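# Swap gear shaft between lathe centres, meshing with master gear

## Task

Remove the gear shaft held between the centres of the closer station and set it down on the bench surface; then fit the second gear shaft between those same centres so its gear meshes with the master gear, and release it at the end.

## Robot and tools

Robot: two six-joint arms, left_arm (base near y = +0.29 m) and right_arm (base near y = -0.37 m), each with a parallel two-finger gripper. Scene frame: origin on the table top between the arms, +x out over the table, +y toward left_arm, +z up. The arm names do not match image sides. Each gripper's own frame has +z pointing along the fingers and y as the closing direction. The reported end_effector_position is the point between the pads, about 1 cm short of the fingertips.

Command row (used by execute_actions rows and by move target): always 14 numbers, each in [-1, 1], even if one arm stays still. First seven are left_arm: dx, dy, dz, rx, ry, rz, opening; next seven are right_arm in the same order. dx..rz are an offset, not a pose: they describe the target relative to that gripper's pose in the most recent result that showed it (before any such result in the scene, and for the second or later call in one reply, relative to where the arm is when the action begins). Offsets are in the gripper's own axes. Scale: 1.0 = 0.6 m of translation or 180 degrees of rotation; rx, ry, rz form one rotation vector. Opening is absolute, not an offset: +1 fully open (0.094 m), -1 closed.

execute_actions(actions, pictures): actions is a list holding one item or none. Empty list = just read the state. {"rows": [...], "steps": n} runs up to 15 control steps of 1/30 s (default 15); each row covers one step and the final row repeats to fill the rest. Every row is measured from the same starting pose, not chained. {"steps": n} with no rows is a wait of up to 300 steps counted from the previous result. A refused call moves nothing. pictures toggles camera images.

move(target, speed): one 14-number row as above; each gripper travels in a straight line to its target, both finishing together, lasting 0.5 to 10 s (cut off at 10 s). speed is the path top speed in m/s, 0.002 to 0.5, default 0.25; turning is capped at twice that in rad/s. Openings are sent at the start. Paths ignore obstacles and the other arm. Faster contact hits harder; aiming further beyond a contact presses harder. The result adds a move: line with the ending (done, off_target, moving, held, fault), any limits (paced = pose clipped; held = some steps blocked, after which the arm may surge fast), and each gripper's distance from its target. If only one arm is named, the other finished fine.

wait(seconds): 0 to 10 s, sends nothing new. zoom_image(camera, region): enlarges [x0, y0, x1, y1] pixels (max 504x504) of the latest image from cam_head_left, cam_head_right, cam_left_wrist or cam_right_wrist (each 504x504). read_manual gives only licence text. finished_scene(scene) ends the current scene irreversibly and grades it; the goal must hold afterwards.

Reading results: the state line shows, per arm, position in metres and quat_wxyz in the shared scene frame; printed positions drift from truth, more at long reach. grip_measured is the finger opening on the command scale (the last joint value is the opening in metres); sensors may be off by about 1 mm. "pose unreachable" means a clearance check altered or blocked that arm's command; HELD marks steps where a row was not fully sent. A Hand target line shows where each gripper is currently being driven. FAULT or OVER-TEMPERATURE FAULT lines mean an arm was stopped. MOTOR HOT appears from 75 °C; at 90 °C the arm halts for 10 s, and at 100 °C it loses hold and drops.

Motion behaviour: each step the command is clipped to within 70 mm and 16 degrees of the current measured pose, then solved by damped IK, favouring position over orientation. Arms often finish a centimetre or more low, and sending zero offsets lets them sag further. To keep an arm in place, send the offset back to its desired pose in the first call of a reply and zeros in later calls, aiming higher if it still hangs low. Zero offsets are not a pause; they pull the arm back to the reference pose. After an action the arm continues only to its last clipped pose, so check the result and send the remainder. Fingers keep moving between calls. Joint ranges (rad): waist -2.618 to 3.054, shoulder 0 to 3.142, elbow 0 to 3.142, wrist pitch and yaw ±1.571, wrist roll ±2.094; the elbow never fully straightens. Wrist cameras sit on the gripper body and add bulk.

Gripping: to hold a part, command an opening below grip_measured, roughly 0.03 lower for a firm hold, less for a light one. Pad force tops out near 50 to 62 N, lower on thin parts, with a brief spike at first contact. Holding loads heats motors, so don't hold longer than needed.

Avoid: knocking or placing anything off the table (fails the task), letting the arms collide or push on each other, drops, slips, slams and hard pushes. Loose objects may occasionally get a small nudge. Smooth, efficient motion is preferred.

Each tool is called after ">>>" by a JSON object that holds its "api" and its "payload", one argument or row to a line.

## Session

>>> {"api": "execute_actions", "payload": {
  "actions": []
}}

Scene clock: 0.00 s of 6800.00 s.
left_arm: end_effector_position=(+0.6243, +0.3443, +0.2850) grip_measured=+1.000 end_effector_quat_wxyz=(+0.603, -0.222, +0.674, -0.364) | right_arm: end_effector_position=(+0.0641, +0.0326, +0.1662) grip_measured=+1.000 end_effector_quat_wxyz=(+0.683, -0.667, +0.122, +0.271)
Joint positions: left_arm=[ 0.212  2.111  1.639  0.464  0.425 -0.858  0.094] | right_arm=[ 0.832  1.857  0.492  1.476 -0.771 -0.934  0.094]
Joint velocities: left_arm=[ 0.017 -0.012  0.002 -0.095  0.022  0.022  0.   ] | right_arm=[ 0.007  0.012 -0.022  0.022 -0.007 -0.007  0.   ]
Motor temperatures (°C, as the motors report them): left_arm=[27 59 37 36 26 28] | right_arm=[27 41 36 35 28 27]
Hand target (left_arm): +0.624, +0.344, +0.286; +0.603, -0.220, +0.676, -0.362
Hand target (right_arm): +0.065, +0.033, +0.168; +0.683, -0.667, +0.124, +0.272

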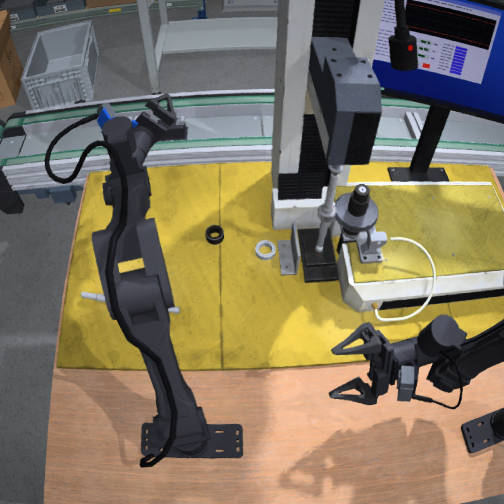

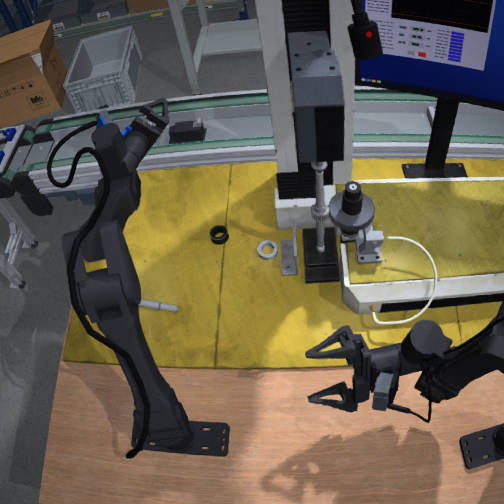

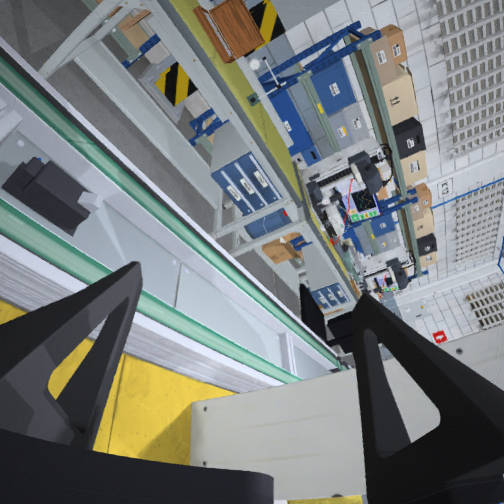

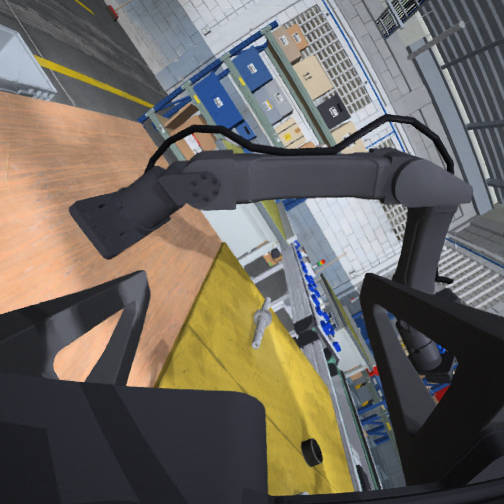

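>>> {"api": "move", "payload": {
  "target": [0.414,-0.254,-0.273,0.401,0.182,0.232,-0.2,0.083,-0.36,-0.258,0.496,0.297,0.209,-0.2]
}}

Scene clock: 18.47 s of 6800.00 s.
left_arm: end_effector_position=(+0.4000, +0.1036, +0.2422) grip_measured=-0.198 end_effector_quat_wxyz=(+0.504, +0.500, +0.495, -0.501) | right_arm: end_effector_position=(+0.2494, -0.0956, +0.2936) grip_measured=-0.197 end_effector_quat_wxyz=(+0.698, -0.026, +0.716, -0.013)
Joint positions: left_arm=[-0.01   2.055  1.205  1.332  1.549 -0.474  0.038] | right_arm=[0.989 1.448 0.894 0.492 1.131 0.001 0.038]
Joint velocities: left_arm=[-0.002 -0.007  0.007 -0.022  0.022  0.037 -0.001] | right_arm=[ 0.007 -0.002  0.002 -0.007  0.022  0.022 -0.   ]
Motor temperatures (°C, as the motors report them): left_arm=[27 73 40 39 26 28] | right_arm=[27 43 37 37 28 27]
Hand target (left_arm): +0.398, +0.102, +0.239; +0.498, +0.498, +0.498, -0.507
Hand target (right_arm): +0.252, -0.101, +0.309; +0.702, -0.007, +0.712, -0.007
Off the commanded pose (left_arm): 0.004 m, 1 deg.
Off the commanded pose (right_arm): 0.017 m, 4 deg.
After step 90, 10.80 s passed at rest.
move: off_target (right_arm)

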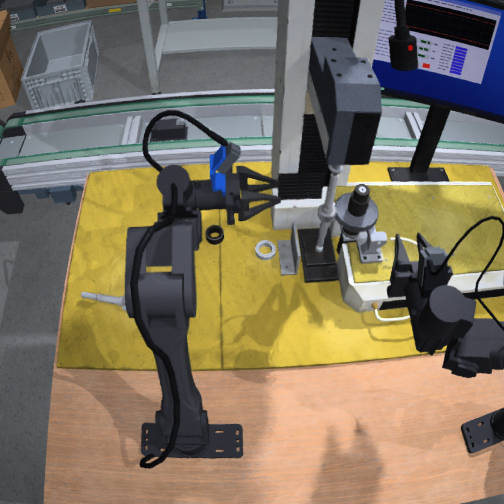

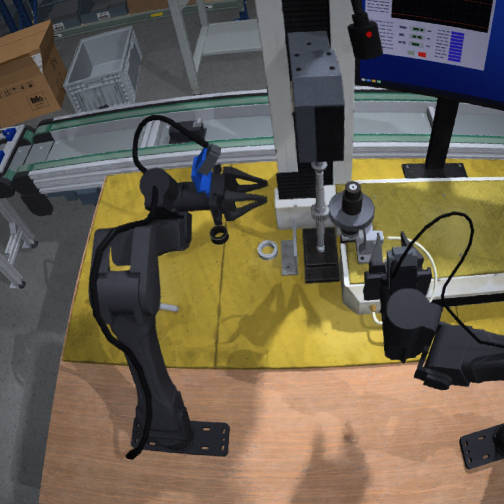

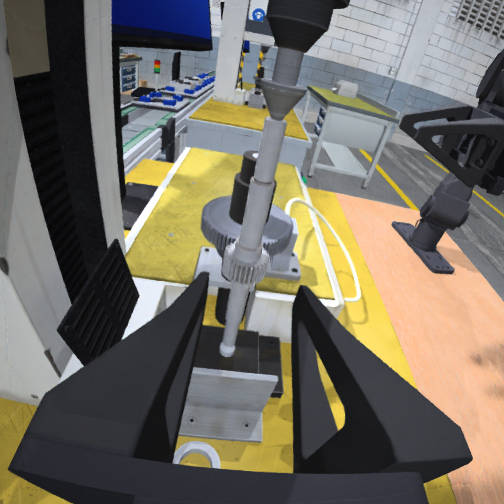

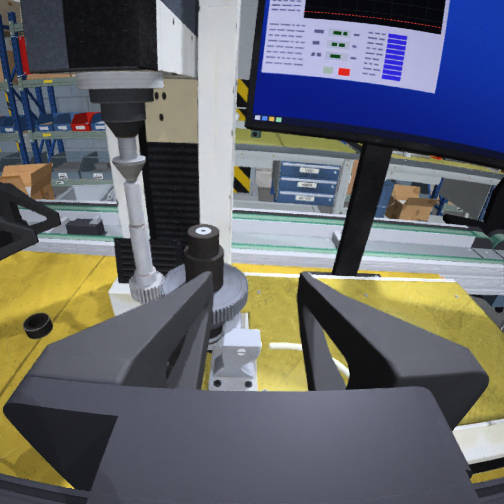

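>>> {"api": "move", "payload": {
  "target": [0.035,0,0.18,-0.04,0.02,0,-0.2,0,0,0,0,0,0,-0.2],
  "speed": 0.12
}}

Scene clock: 24.53 s of 6800.00 s.
left_arm: end_effector_position=(+0.3975, -0.0028, +0.2105) grip_measured=-0.198 end_effector_quat_wxyz=(+0.514, +0.479, +0.544, -0.458) | right_arm: end_effector_position=(+0.2494, -0.0956, +0.2930) grip_measured=-0.197 end_effector_quat_wxyz=(+0.697, -0.027, +0.717, -0.013)
Joint positions: left_arm=[-0.281  1.964  1.163  0.674  1.153  0.109  0.038] | right_arm=[0.989 1.448 0.894 0.487 1.131 0.005 0.038]
Joint velocities: left_arm=[-0.012  0.007 -0.012 -0.095 -0.066  0.007  0.001] | right_arm=[ 0.027  0.012  0.002  0.081 -0.081  0.022  0.   ]
Motor temperatures (°C, as the motors report them): left_arm=[27 73 39 38 26 28] | right_arm=[27 43 38 37 28 27]
Hand target (left_arm): +0.400, -0.004, +0.222; +0.520, +0.482, +0.541, -0.453
Hand target (right_arm): +0.249, -0.096, +0.294; +0.698, -0.026, +0.716, -0.013
Off the commanded pose (left_arm): 0.012 m, 1 deg.
Off the commanded pose (right_arm): 0.001 m, 0 deg.
After step 90, 1.37 s passed at rest.
move: off_target (left_arm)

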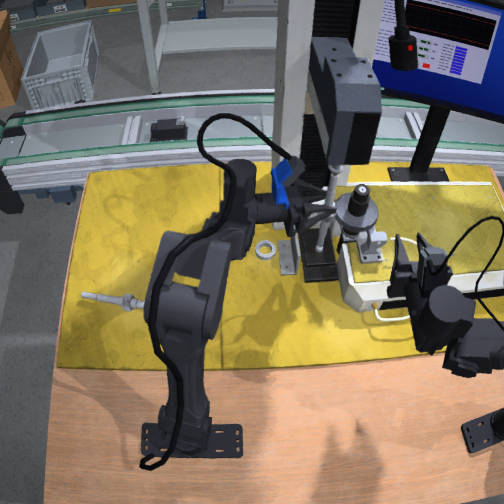

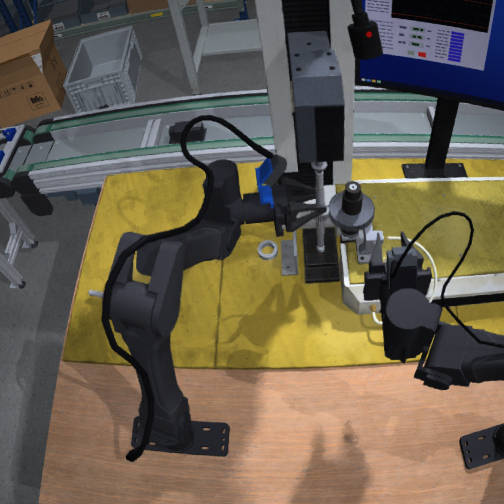

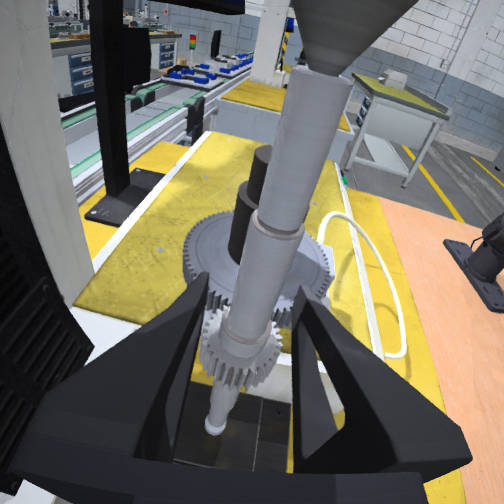

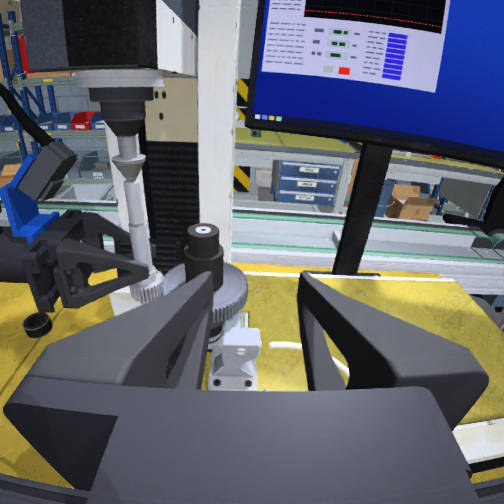

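>>> {"api": "move", "payload": {
  "target": [-0.04,0.008,0.028,0,0,0.015,-0.2,0,0,0,0,0,0,-0.2],
  "speed": 0.08
}}

>>> {"api": "move", "payload": {
  "target": [0,0,0,0,0,0,-0.74,0,0,0,0,0,0,-0.2]
}}

>>> {"api": "move", "payload": {
  "target": [-0.115,0,0,0,-0.04,0,-0.74,0,0,0,0,0,0,-0.2],
  "speed": 0.05
}}

Scene clock: 32.40 s of 6800.00 s.
left_arm: end_effector_position=(+0.4030, -0.0170, +0.2303) grip_measured=-0.198 end_effector_quat_wxyz=(+0.527, +0.491, +0.530, -0.448) | right_arm: end_effector_position=(+0.2494, -0.0956, +0.2930) grip_measured=-0.197 end_effector_quat_wxyz=(+0.697, -0.027, +0.717, -0.013)
Joint positions: left_arm=[-0.309  1.963  1.238  0.625  1.127  0.134  0.038] | right_arm=[0.989 1.448 0.894 0.487 1.131 0.005 0.038]
Joint velocities: left_arm=[-0.022 -0.007  0.022 -0.007 -0.081 -0.11   0.001] | right_arm=[-0.002  0.007  0.007 -0.007 -0.007 -0.022  0.   ]
Motor temperatures (°C, as the motors report them): left_arm=[27 75 41 38 26 28] | right_arm=[27 43 38 37 28 27]
Hand target (left_arm): +0.404, -0.020, +0.234; +0.525, +0.491, +0.532, -0.447
Hand target (right_arm): +0.249, -0.096, +0.293; +0.697, -0.027, +0.717, -0.013
Off the commanded pose (left_arm): 0.005 m, 1 deg.
Off the commanded pose (right_arm): 0.000 m, 0 deg.
MOTOR HOT: a motor of the left arm reached 75 °C. Now the hottest motor of the left arm, joint 2 (shoulder), reports 75 °C. The controller's stop level is 90 °C. To cool a motor, set the load down, stop pushing, or move to a pose that needs little force.
After step 90, 4.10 s passed at rest.
move: done

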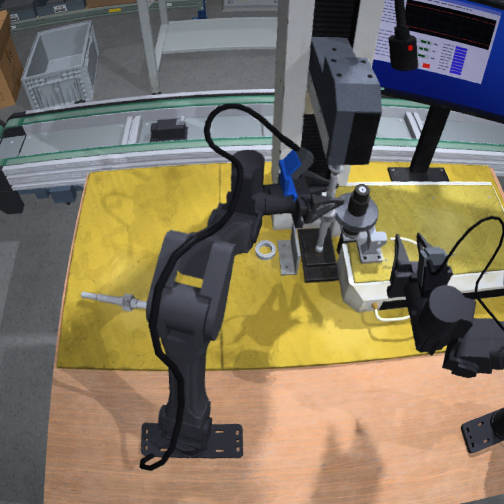

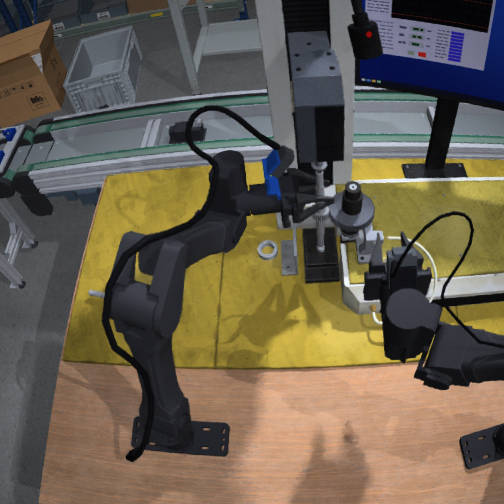

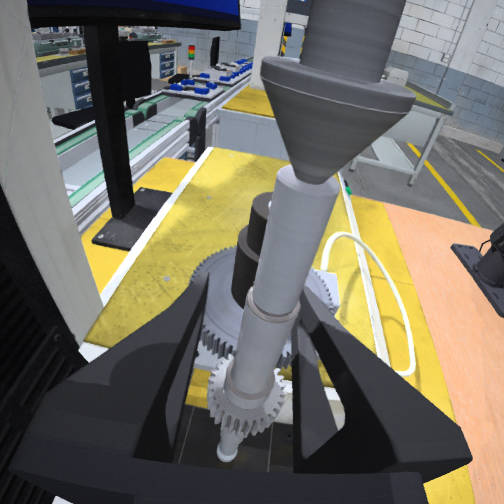

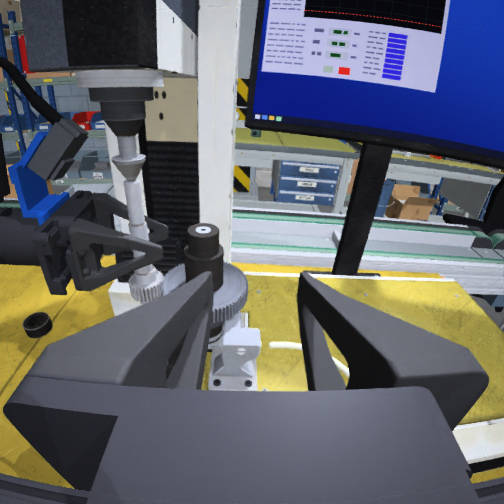

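Scene clock: 32.90 s of 6800.00 s.
left_arm: end_effector_position=(+0.3987, -0.0181, +0.2298) grip_measured=-0.686 end_effector_quat_wxyz=(+0.518, +0.491, +0.529, -0.458) | right_arm: end_effector_position=(+0.2494, -0.0956, +0.2930) grip_measured=-0.197 end_effector_quat_wxyz=(+0.697, -0.027, +0.717, -0.013)
Joint positions: left_arm=[-0.311  1.963  1.237  0.622  1.147  0.119  0.015] | right_arm=[0.989 1.448 0.894 0.487 1.131 0.005 0.038]
Joint velocities: left_arm=[ 0.002 -0.012  0.002 -0.022  0.051 -0.081 -0.001] | right_arm=[-0.002 -0.002  0.007  0.022  0.007 -0.066 -0.   ]
Motor temperatures (°C, as the motors report them): left_arm=[27 75 41 38 26 28] | right_arm=[27 43 38 37 28 27]
Hand target (left_arm): +0.403, -0.017, +0.230; +0.527, +0.490, +0.530, -0.448
Hand target (right_arm): +0.249, -0.096, +0.293; +0.697, -0.027, +0.717, -0.013
Off the commanded pose (left_arm): 0.004 m, 2 deg.
Off the commanded pose (right_arm): 0.000 m, 0 deg.
MOTOR HOT: still on. Now the hottest motor of the left arm, joint 2 (shoulder), reports 75 °C; the controller's stop level is 90 °C.
move: done

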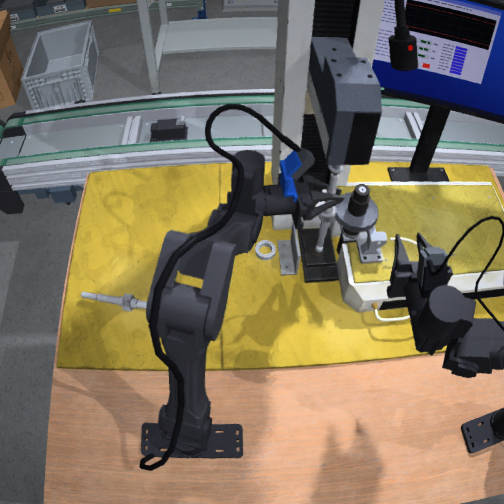

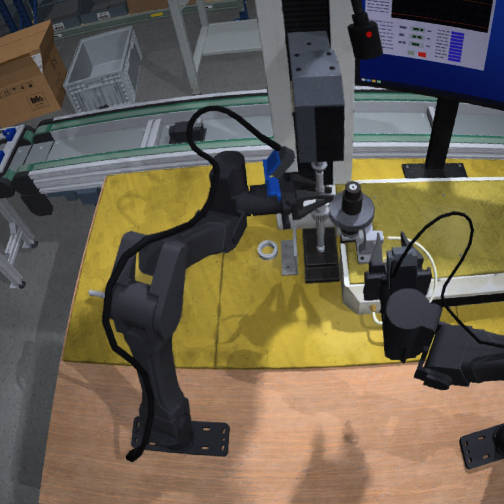

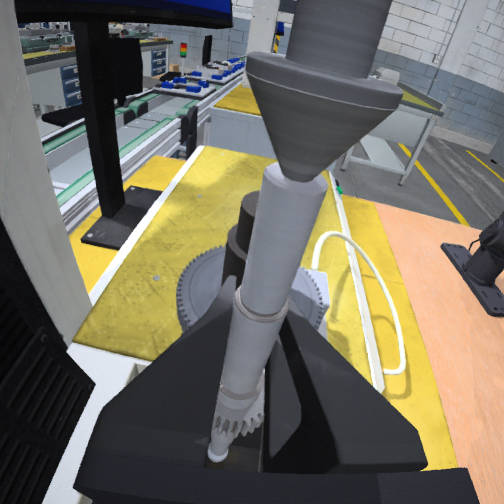

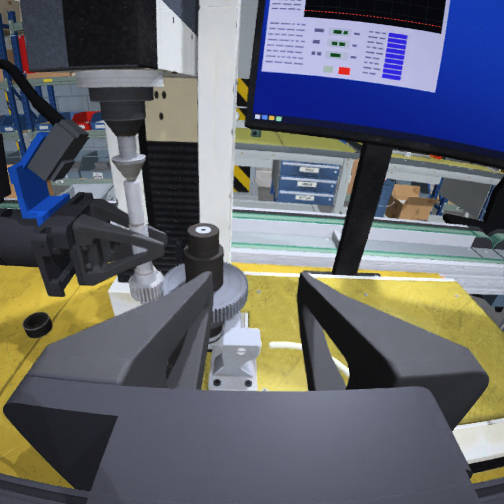

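Scene clock: 34.50 s of 6800.00 s.
left_arm: end_effector_position=(+0.3981, -0.0184, +0.2348) grip_measured=-0.686 end_effector_quat_wxyz=(+0.514, +0.480, +0.532, -0.471) | right_arm: end_effector_position=(+0.2494, -0.0956, +0.2930) grip_measured=-0.197 end_effector_quat_wxyz=(+0.697, -0.027, +0.717, -0.013)
Joint positions: left_arm=[-0.311  1.963  1.237  0.657  1.152  0.055  0.015] | right_arm=[0.989 1.448 0.894 0.487 1.131 0.005 0.038]
Joint velocities: left_arm=[ 0.007  0.002  0.002  0.051  0.066 -0.11  -0.001] | right_arm=[-0.002  0.002  0.017  0.022 -0.007 -0.022 -0.   ]
Motor temperatures (°C, as the motors report them): left_arm=[27 76 41 39 26 28] | right_arm=[27 43 38 37 28 27]
Hand target (left_arm): +0.392, -0.019, +0.297; +0.542, +0.473, +0.499, -0.483
Hand target (right_arm): +0.249, -0.096, +0.293; +0.697, -0.027, +0.717, -0.013
Off the commanded pose (left_arm): 0.064 m, 7 deg.
Off the commanded pose (right_arm): 0.000 m, 0 deg.
MOTOR HOT: still on. Now the hottest motor of the left arm, joint 2 (shoulder), reports 76 °C; the controller's stop level is 90 °C.
move: off_target (left_arm)

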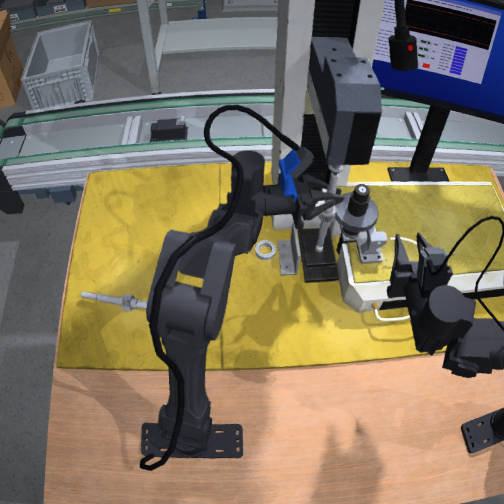

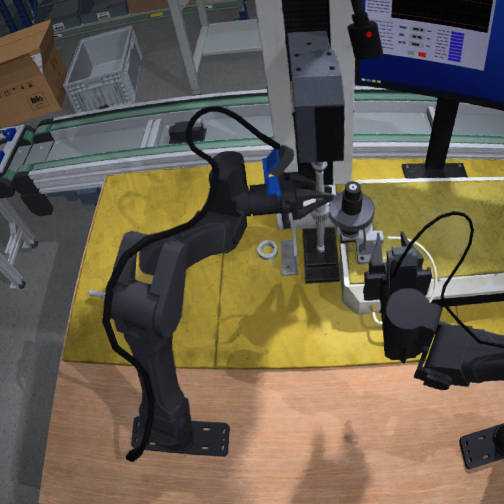

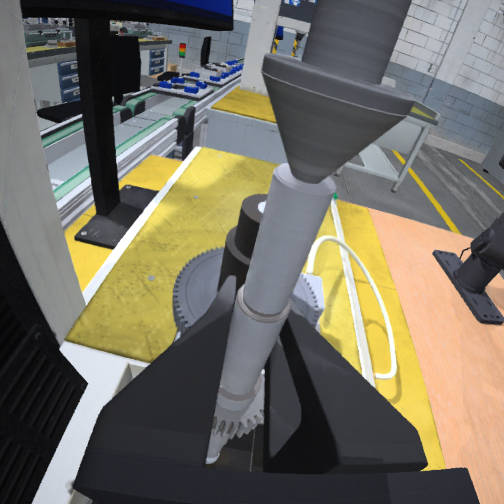

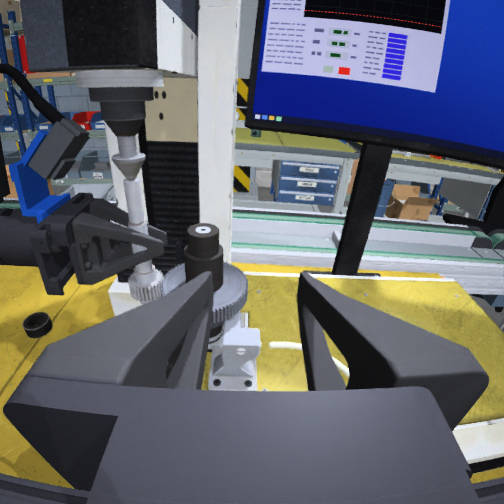

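>>> {"api": "move", "payload": {
  "target": [-0.115,-0.025,0,0,-0.03,-0.04,-0.74,0,0,0,0,0,0,-0.2],
  "speed": 0.3
}}

Scene clock: 39.00 s of 6800.00 s.
left_arm: end_effector_position=(+0.3764, -0.0190, +0.2358) grip_measured=-0.681 end_effector_quat_wxyz=(+0.414, +0.400, +0.603, -0.552) | right_arm: end_effector_position=(+0.2494, -0.0956, +0.2930) grip_measured=-0.197 end_effector_quat_wxyz=(+0.697, -0.027, +0.717, -0.013)
Joint positions: left_arm=[-0.324  1.901  1.187  0.59   1.174 -0.227  0.015] | right_arm=[0.989 1.448 0.894 0.487 1.131 0.005 0.038]
Joint velocities: left_arm=[ 0.007 -0.027 -0.002  0.007 -0.022  0.007 -0.   ] | right_arm=[ 0.002  0.007 -0.017 -0.037  0.037  0.007 -0.   ]
Motor temperatures (°C, as the motors report them): left_arm=[27 80 43 41 26 29] | right_arm=[27 43 39 37 28 27]
Hand target (left_arm): +0.376, -0.018, +0.304; +0.503, +0.426, +0.538, -0.525
Hand target (right_arm): +0.249, -0.096, +0.293; +0.697, -0.027, +0.717, -0.013
Off the commanded pose (left_arm): 0.068 m, 14 deg.
Off the commanded pose (right_arm): 0.000 m, 0 deg.
MOTOR HOT: still on. Now the hottest motor of the left arm, joint 2 (shoulder), reports 80 °C; the controller's stop level is 90 °C.
After step 90, 0.30 s passed at rest.
move: off_target (left_arm)

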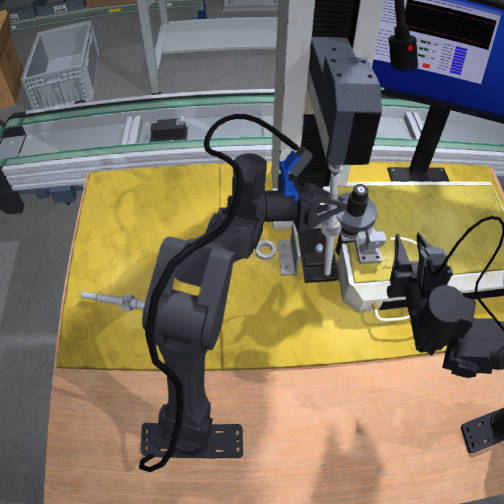

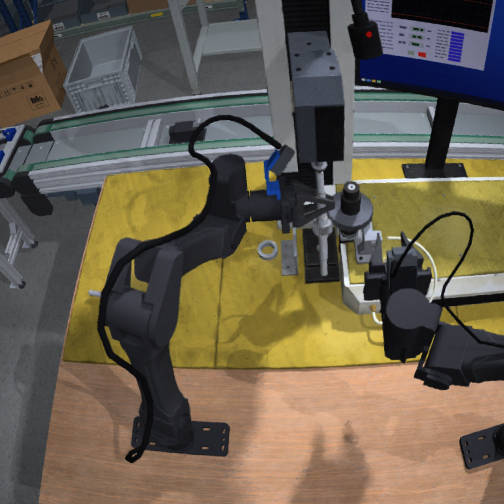

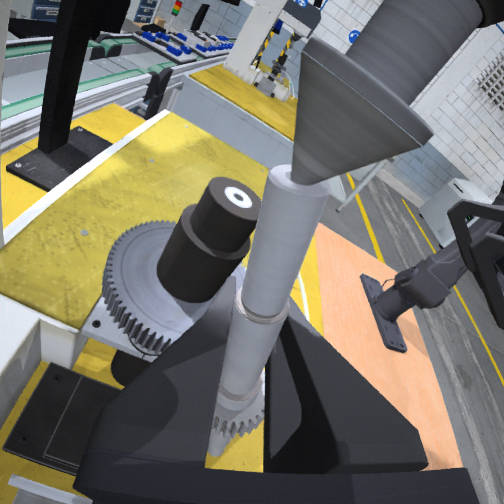

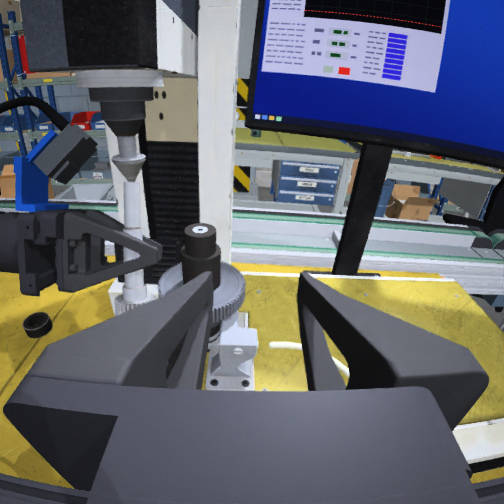

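>>> {"api": "move", "payload": {
  "target": [0.02,0,-0.01,0,0,0,-0.74,0,0,0,0,0,0,-0.2],
  "speed": 0.08
}}

>>> {"api": "move", "payload": {
  "target": [0.03,-0.2,-0.12,0,0,0.11,-0.74,0,-0.1,0,0,0,0,-0.2],
  "speed": 0.12
}}

>>> {"api": "move", "payload": {
  "target": [-0.03,0,-0.1,-0.3,0,0,-0.74,0,0,0,0,0,0,-0.2]
}}

>>> {"api": "move", "payload": {
  "target": [0,0,0,0,0.5,0,-0.74,0,0,0,0,0,0,-0.2]
}}

Scene clock: 47.37 s of 6800.00 s.
left_arm: end_effector_position=(+0.3726, -0.0159, +0.2052) grip_measured=-0.681 end_effector_quat_wxyz=(+0.386, +0.383, +0.629, -0.555) | right_arm: end_effector_position=(+0.2494, -0.0956, +0.2930) grip_measured=-0.197 end_effector_quat_wxyz=(+0.697, -0.027, +0.717, -0.013)
Joint positions: left_arm=[-0.322  1.921  1.137  0.562  1.167 -0.211  0.015] | right_arm=[0.989 1.448 0.894 0.487 1.131 0.005 0.038]
Joint velocities: left_arm=[ 0.002  0.012 -0.002  0.022 -0.022 -0.11   0.   ] | right_arm=[-0.002  0.002  0.012  0.022  0.037 -0.037 -0.   ]
Motor temperatures (°C, as the motors report them): left_arm=[27 85 44 46 26 28] | right_arm=[27 43 39 37 28 27]
Hand target (left_arm): +0.372, -0.013, +0.224; +0.413, +0.401, +0.604, -0.551
Hand target (right_arm): +0.249, -0.096, +0.293; +0.697, -0.027, +0.717, -0.013
Off the commanded pose (left_arm): 0.020 m, 5 deg.
Off the commanded pose (right_arm): 0.000 m, 0 deg.
MOTOR HOT: still on. Now the hottest motor of the left arm, joint 2 (shoulder), reports 85 °C; the controller's stop level is 90 °C.
After step 90, 4.60 s passed at rest.
move: off_target (left_arm)

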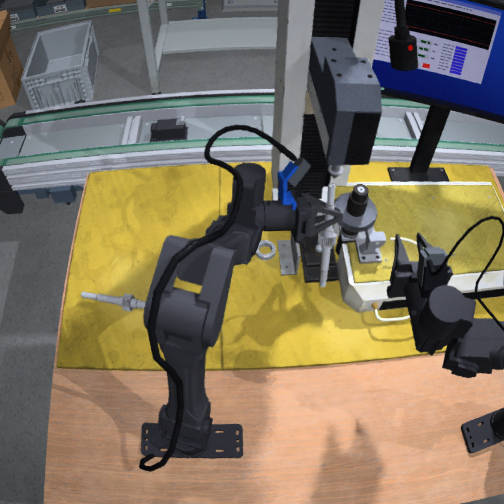

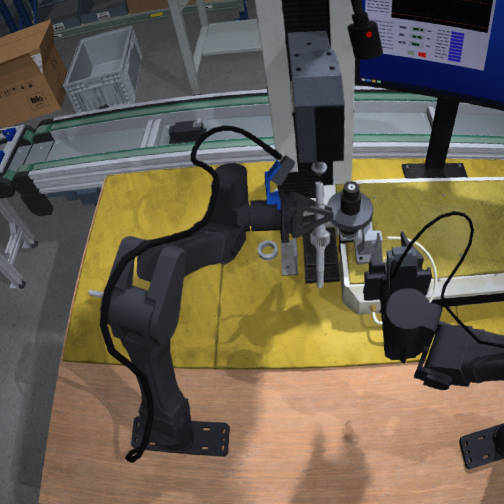

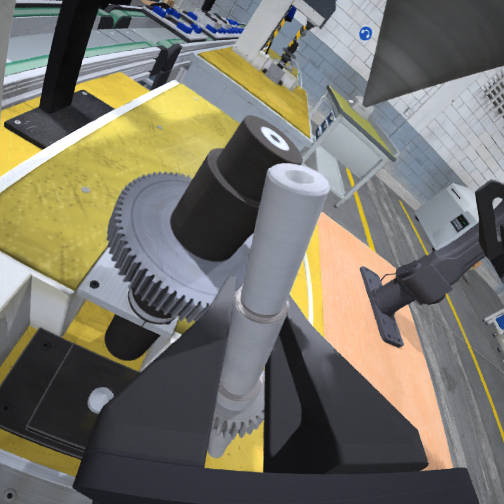

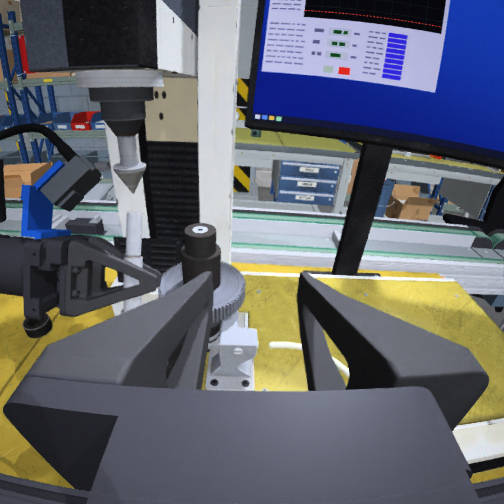

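Scene clock: 49.37 s of 6800.00 s.
left_arm: end_effector_position=(+0.2585, +0.0442, +0.2275) grip_measured=-0.681 end_effector_quat_wxyz=(+0.459, +0.471, +0.580, -0.480) | right_arm: end_effector_position=(+0.2502, -0.1497, +0.3000) grip_measured=-0.197 end_effector_quat_wxyz=(+0.700, -0.019, +0.713, -0.004)
Joint positions: left_arm=[-0.256  1.379  0.704  0.342  1.203  0.187  0.015] | right_arm=[ 0.896  1.241  0.751  0.453  1.035 -0.001  0.038]
Joint velocities: left_arm=[ 0.012 -0.007  0.007 -0.081  0.037  0.037  0.   ] | right_arm=[ 0.002 -0.007 -0.002  0.037  0.066  0.007 -0.001]
Motor temperatures (°C, as the motors report them): left_arm=[27 84 44 46 26 28] | right_arm=[27 43 38 37 28 27]
Hand target (left_arm): +0.252, +0.047, +0.243; +0.475, +0.487, +0.555, -0.479
Hand target (right_arm): +0.250, -0.156, +0.296; +0.697, -0.026, +0.716, -0.013
Off the commanded pose (left_arm): 0.017 m, 4 deg.
Off the commanded pose (right_arm): 0.007 m, 1 deg.
MOTOR HOT: still on. Now the hottest motor of the left arm, joint 2 (shoulder), reports 84 °C; the controller's stop level is 90 °C.
move: off_target (left_arm)

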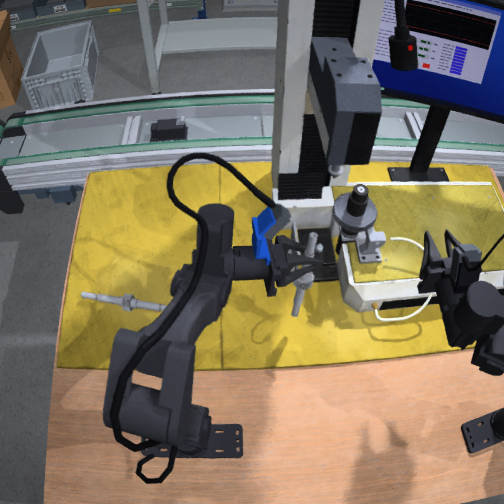

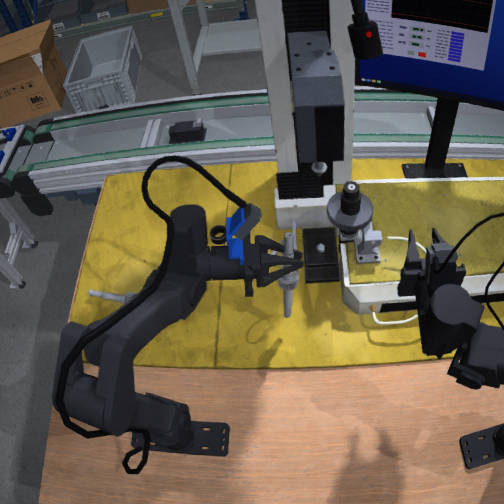

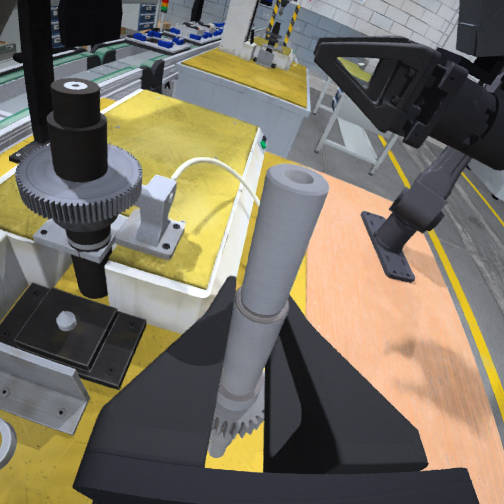

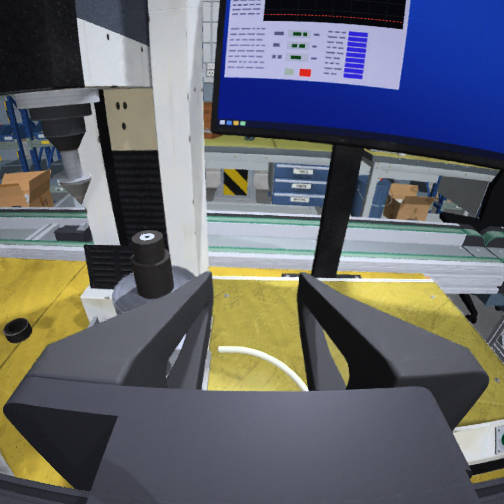

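Scene clock: 51.93 s of 6800.00 s.
left_arm: end_effector_position=(+0.2544, +0.1044, +0.2210) grip_measured=-0.681 end_effector_quat_wxyz=(+0.584, +0.223, +0.765, -0.154) | right_arm: end_effector_position=(+0.2502, -0.1497, +0.3000) grip_measured=-0.197 end_effector_quat_wxyz=(+0.700, -0.019, +0.713, -0.004)
Joint positions: left_arm=[-0.678  0.79   0.48   0.033 -0.143 -0.016  0.015] | right_arm=[ 0.896  1.241  0.751  0.453  1.035 -0.001  0.038]
Joint velocities: left_arm=[-0.012 -0.017 -0.007 -0.051 -0.022 -0.007 -0.   ] | right_arm=[-0.002 -0.007  0.002 -0.022  0.007  0.007  0.   ]
Motor temperatures (°C, as the motors report them): left_arm=[27 81 43 46 26 28] | right_arm=[27 43 38 37 28 27]
Hand target (left_arm): +0.254, +0.104, +0.254; +0.625, +0.206, +0.733, -0.170
Hand target (right_arm): +0.250, -0.150, +0.300; +0.700, -0.019, +0.713, -0.004
Off the commanded pose (left_arm): 0.031 m, 6 deg.
Off the commanded pose (right_arm): 0.000 m, 0 deg.
MOTOR HOT: still on. Now the hottest motor of the left arm, joint 2 (shoulder), reports 81 °C; the controller's stop level is 90 °C.
move: off_target (left_arm)

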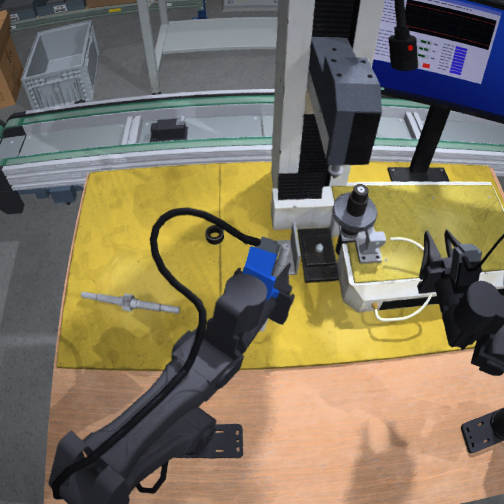

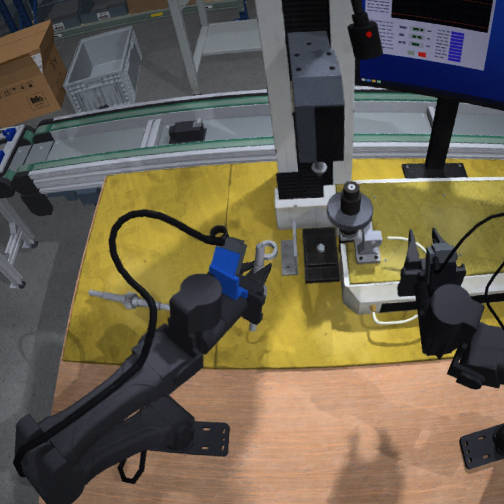

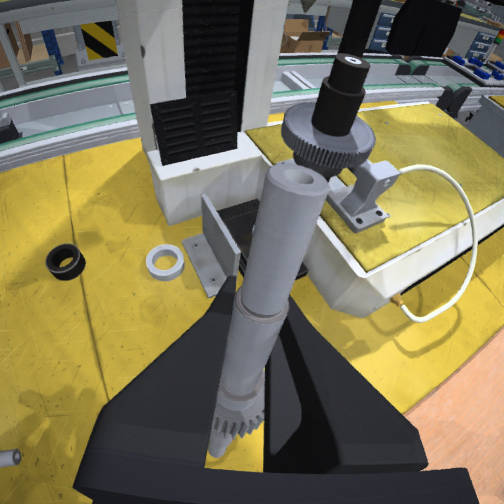

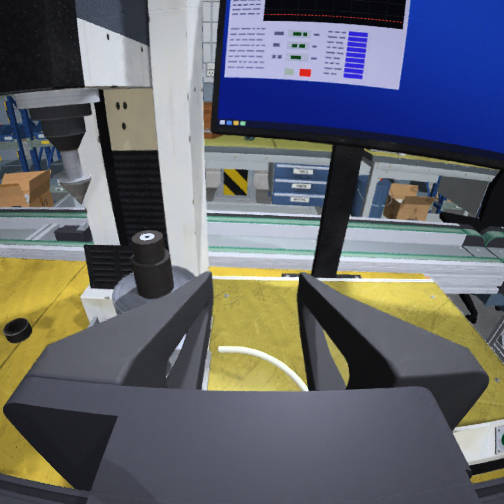

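Scene clock: 55.40 s of 6800.00 s.
left_arm: end_effector_position=(+0.2574, +0.1000, +0.2063) grip_measured=-0.681 end_effector_quat_wxyz=(+0.054, +0.272, +0.961, -0.002) | right_arm: end_effector_position=(+0.2502, -0.1497, +0.3000) grip_measured=-0.197 end_effector_quat_wxyz=(+0.700, -0.019, +0.713, -0.004)
Joint positions: left_arm=[-0.624  1.733  1.791 -1.526 -0.035 -0.082  0.015] | right_arm=[ 0.896  1.241  0.751  0.453  1.035 -0.001  0.038]
Joint velocities: left_arm=[ 0.012 -0.007  0.002 -0.037 -0.051  0.022  0.   ] | right_arm=[ 0.007  0.002  0.002 -0.037 -0.081 -0.051  0.   ]
Motor temperatures (°C, as the motors report them): left_arm=[27 78 44 45 26 28] | right_arm=[27 42 39 37 28 27]
Hand target (left_arm): +0.256, +0.103, +0.217; +0.059, +0.271, +0.961, -0.007
Hand target (right_arm): +0.250, -0.150, +0.300; +0.700, -0.019, +0.713, -0.004
Off the commanded pose (left_arm): 0.016 m, 22 deg; orientation clipped at the last step of the last action.
Off the commanded pose (right_arm): 0.000 m, 0 deg.
MOTOR HOT: still on. Now the hottest motor of the left arm, joint 2 (shoulder), reports 78 °C; the controller's stop level is 90 °C.
joint sent to its limit (left arm) — the command would take joint 4 (wrist pitch) past its lower limit, so that joint was sent only as far as its limit.
move: off_target (left_arm); limits=paced

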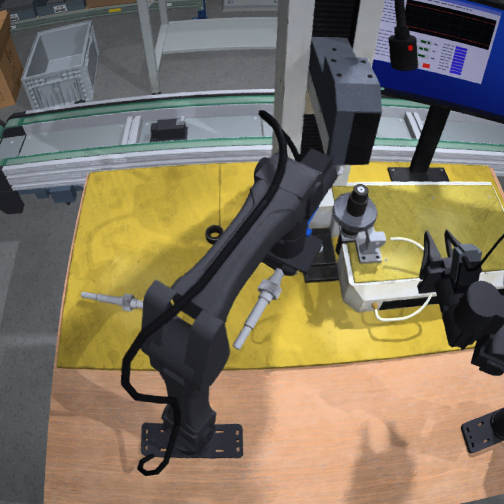

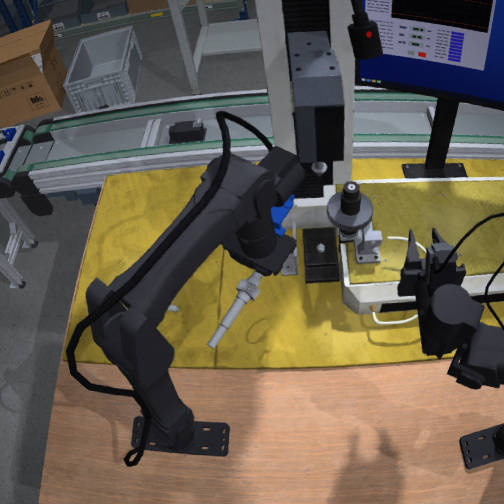

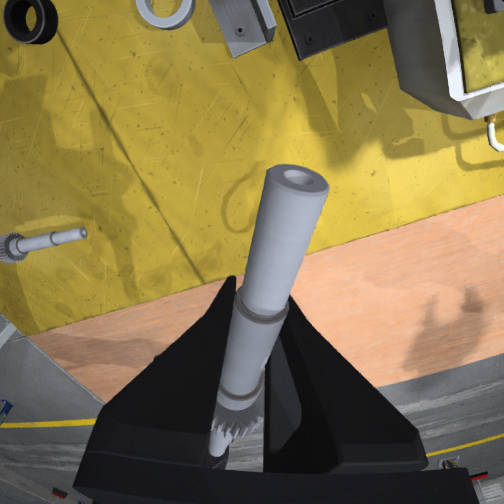

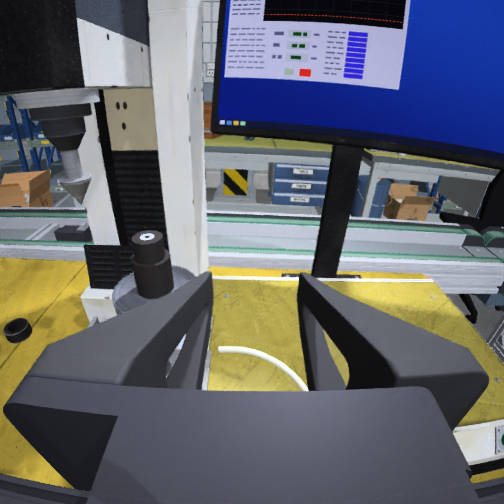

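>>> {"api": "move", "payload": {
  "target": [0.03,0,0.27,0,0.02,0,-0.74,0,0,0,0,0,0,-0.2],
  "speed": 0.15
}}

Scene clock: 62.33 s of 6800.00 s.
left_arm: end_effector_position=(+0.2550, +0.1016, +0.0401) grip_measured=-0.681 end_effector_quat_wxyz=(+0.022, +0.276, +0.961, +0.010) | right_arm: end_effector_position=(+0.2502, -0.1497, +0.3000) grip_measured=-0.197 end_effector_quat_wxyz=(+0.700, -0.019, +0.713, -0.004)
Joint positions: left_arm=[-0.624  1.805  1.212 -0.944 -0.034 -0.077  0.015] | right_arm=[ 0.896  1.241  0.751  0.453  1.035 -0.001  0.038]
Joint velocities: left_arm=[-0.027 -0.017 -0.002 -0.007 -0.022 -0.007  0.   ] | right_arm=[-0.002 -0.012 -0.012 -0.022 -0.022  0.007 -0.   ]
Motor temperatures (°C, as the motors report them): left_arm=[27 75 43 42 26 28] | right_arm=[27 42 39 37 28 27]
Hand target (left_arm): +0.257, +0.104, +0.043; +0.024, +0.272, +0.962, +0.007
Hand target (right_arm): +0.250, -0.150, +0.300; +0.700, -0.019, +0.713, -0.004
Off the commanded pose (left_arm): 0.006 m, 1 deg.
Off the commanded pose (right_arm): 0.000 m, 0 deg.
MOTOR HOT: still on. Now the hottest motor of the left arm, joint 2 (shoulder), reports 75 °C; the controller's stop level is 90 °C.
After step 90, 2.23 s passed at rest.
move: done

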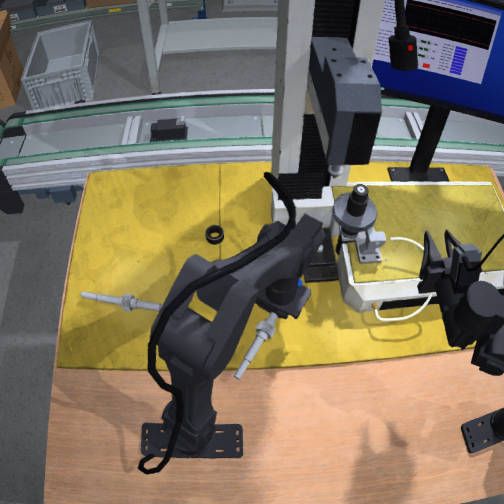

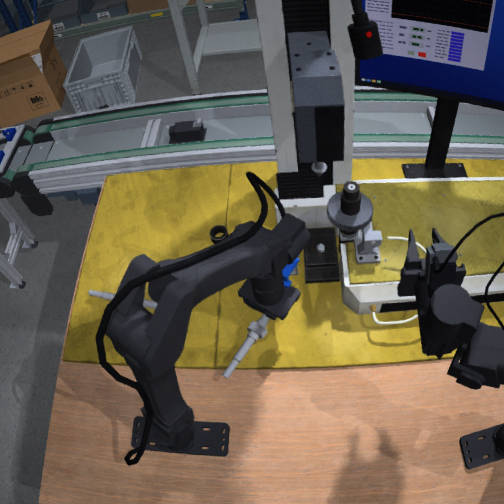

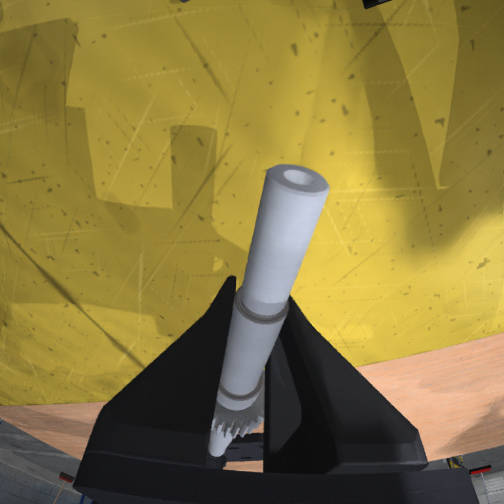

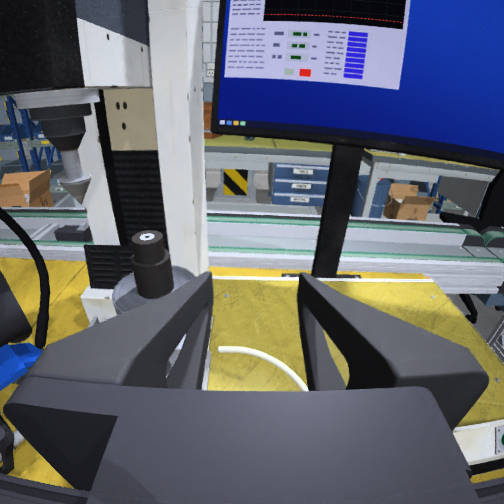

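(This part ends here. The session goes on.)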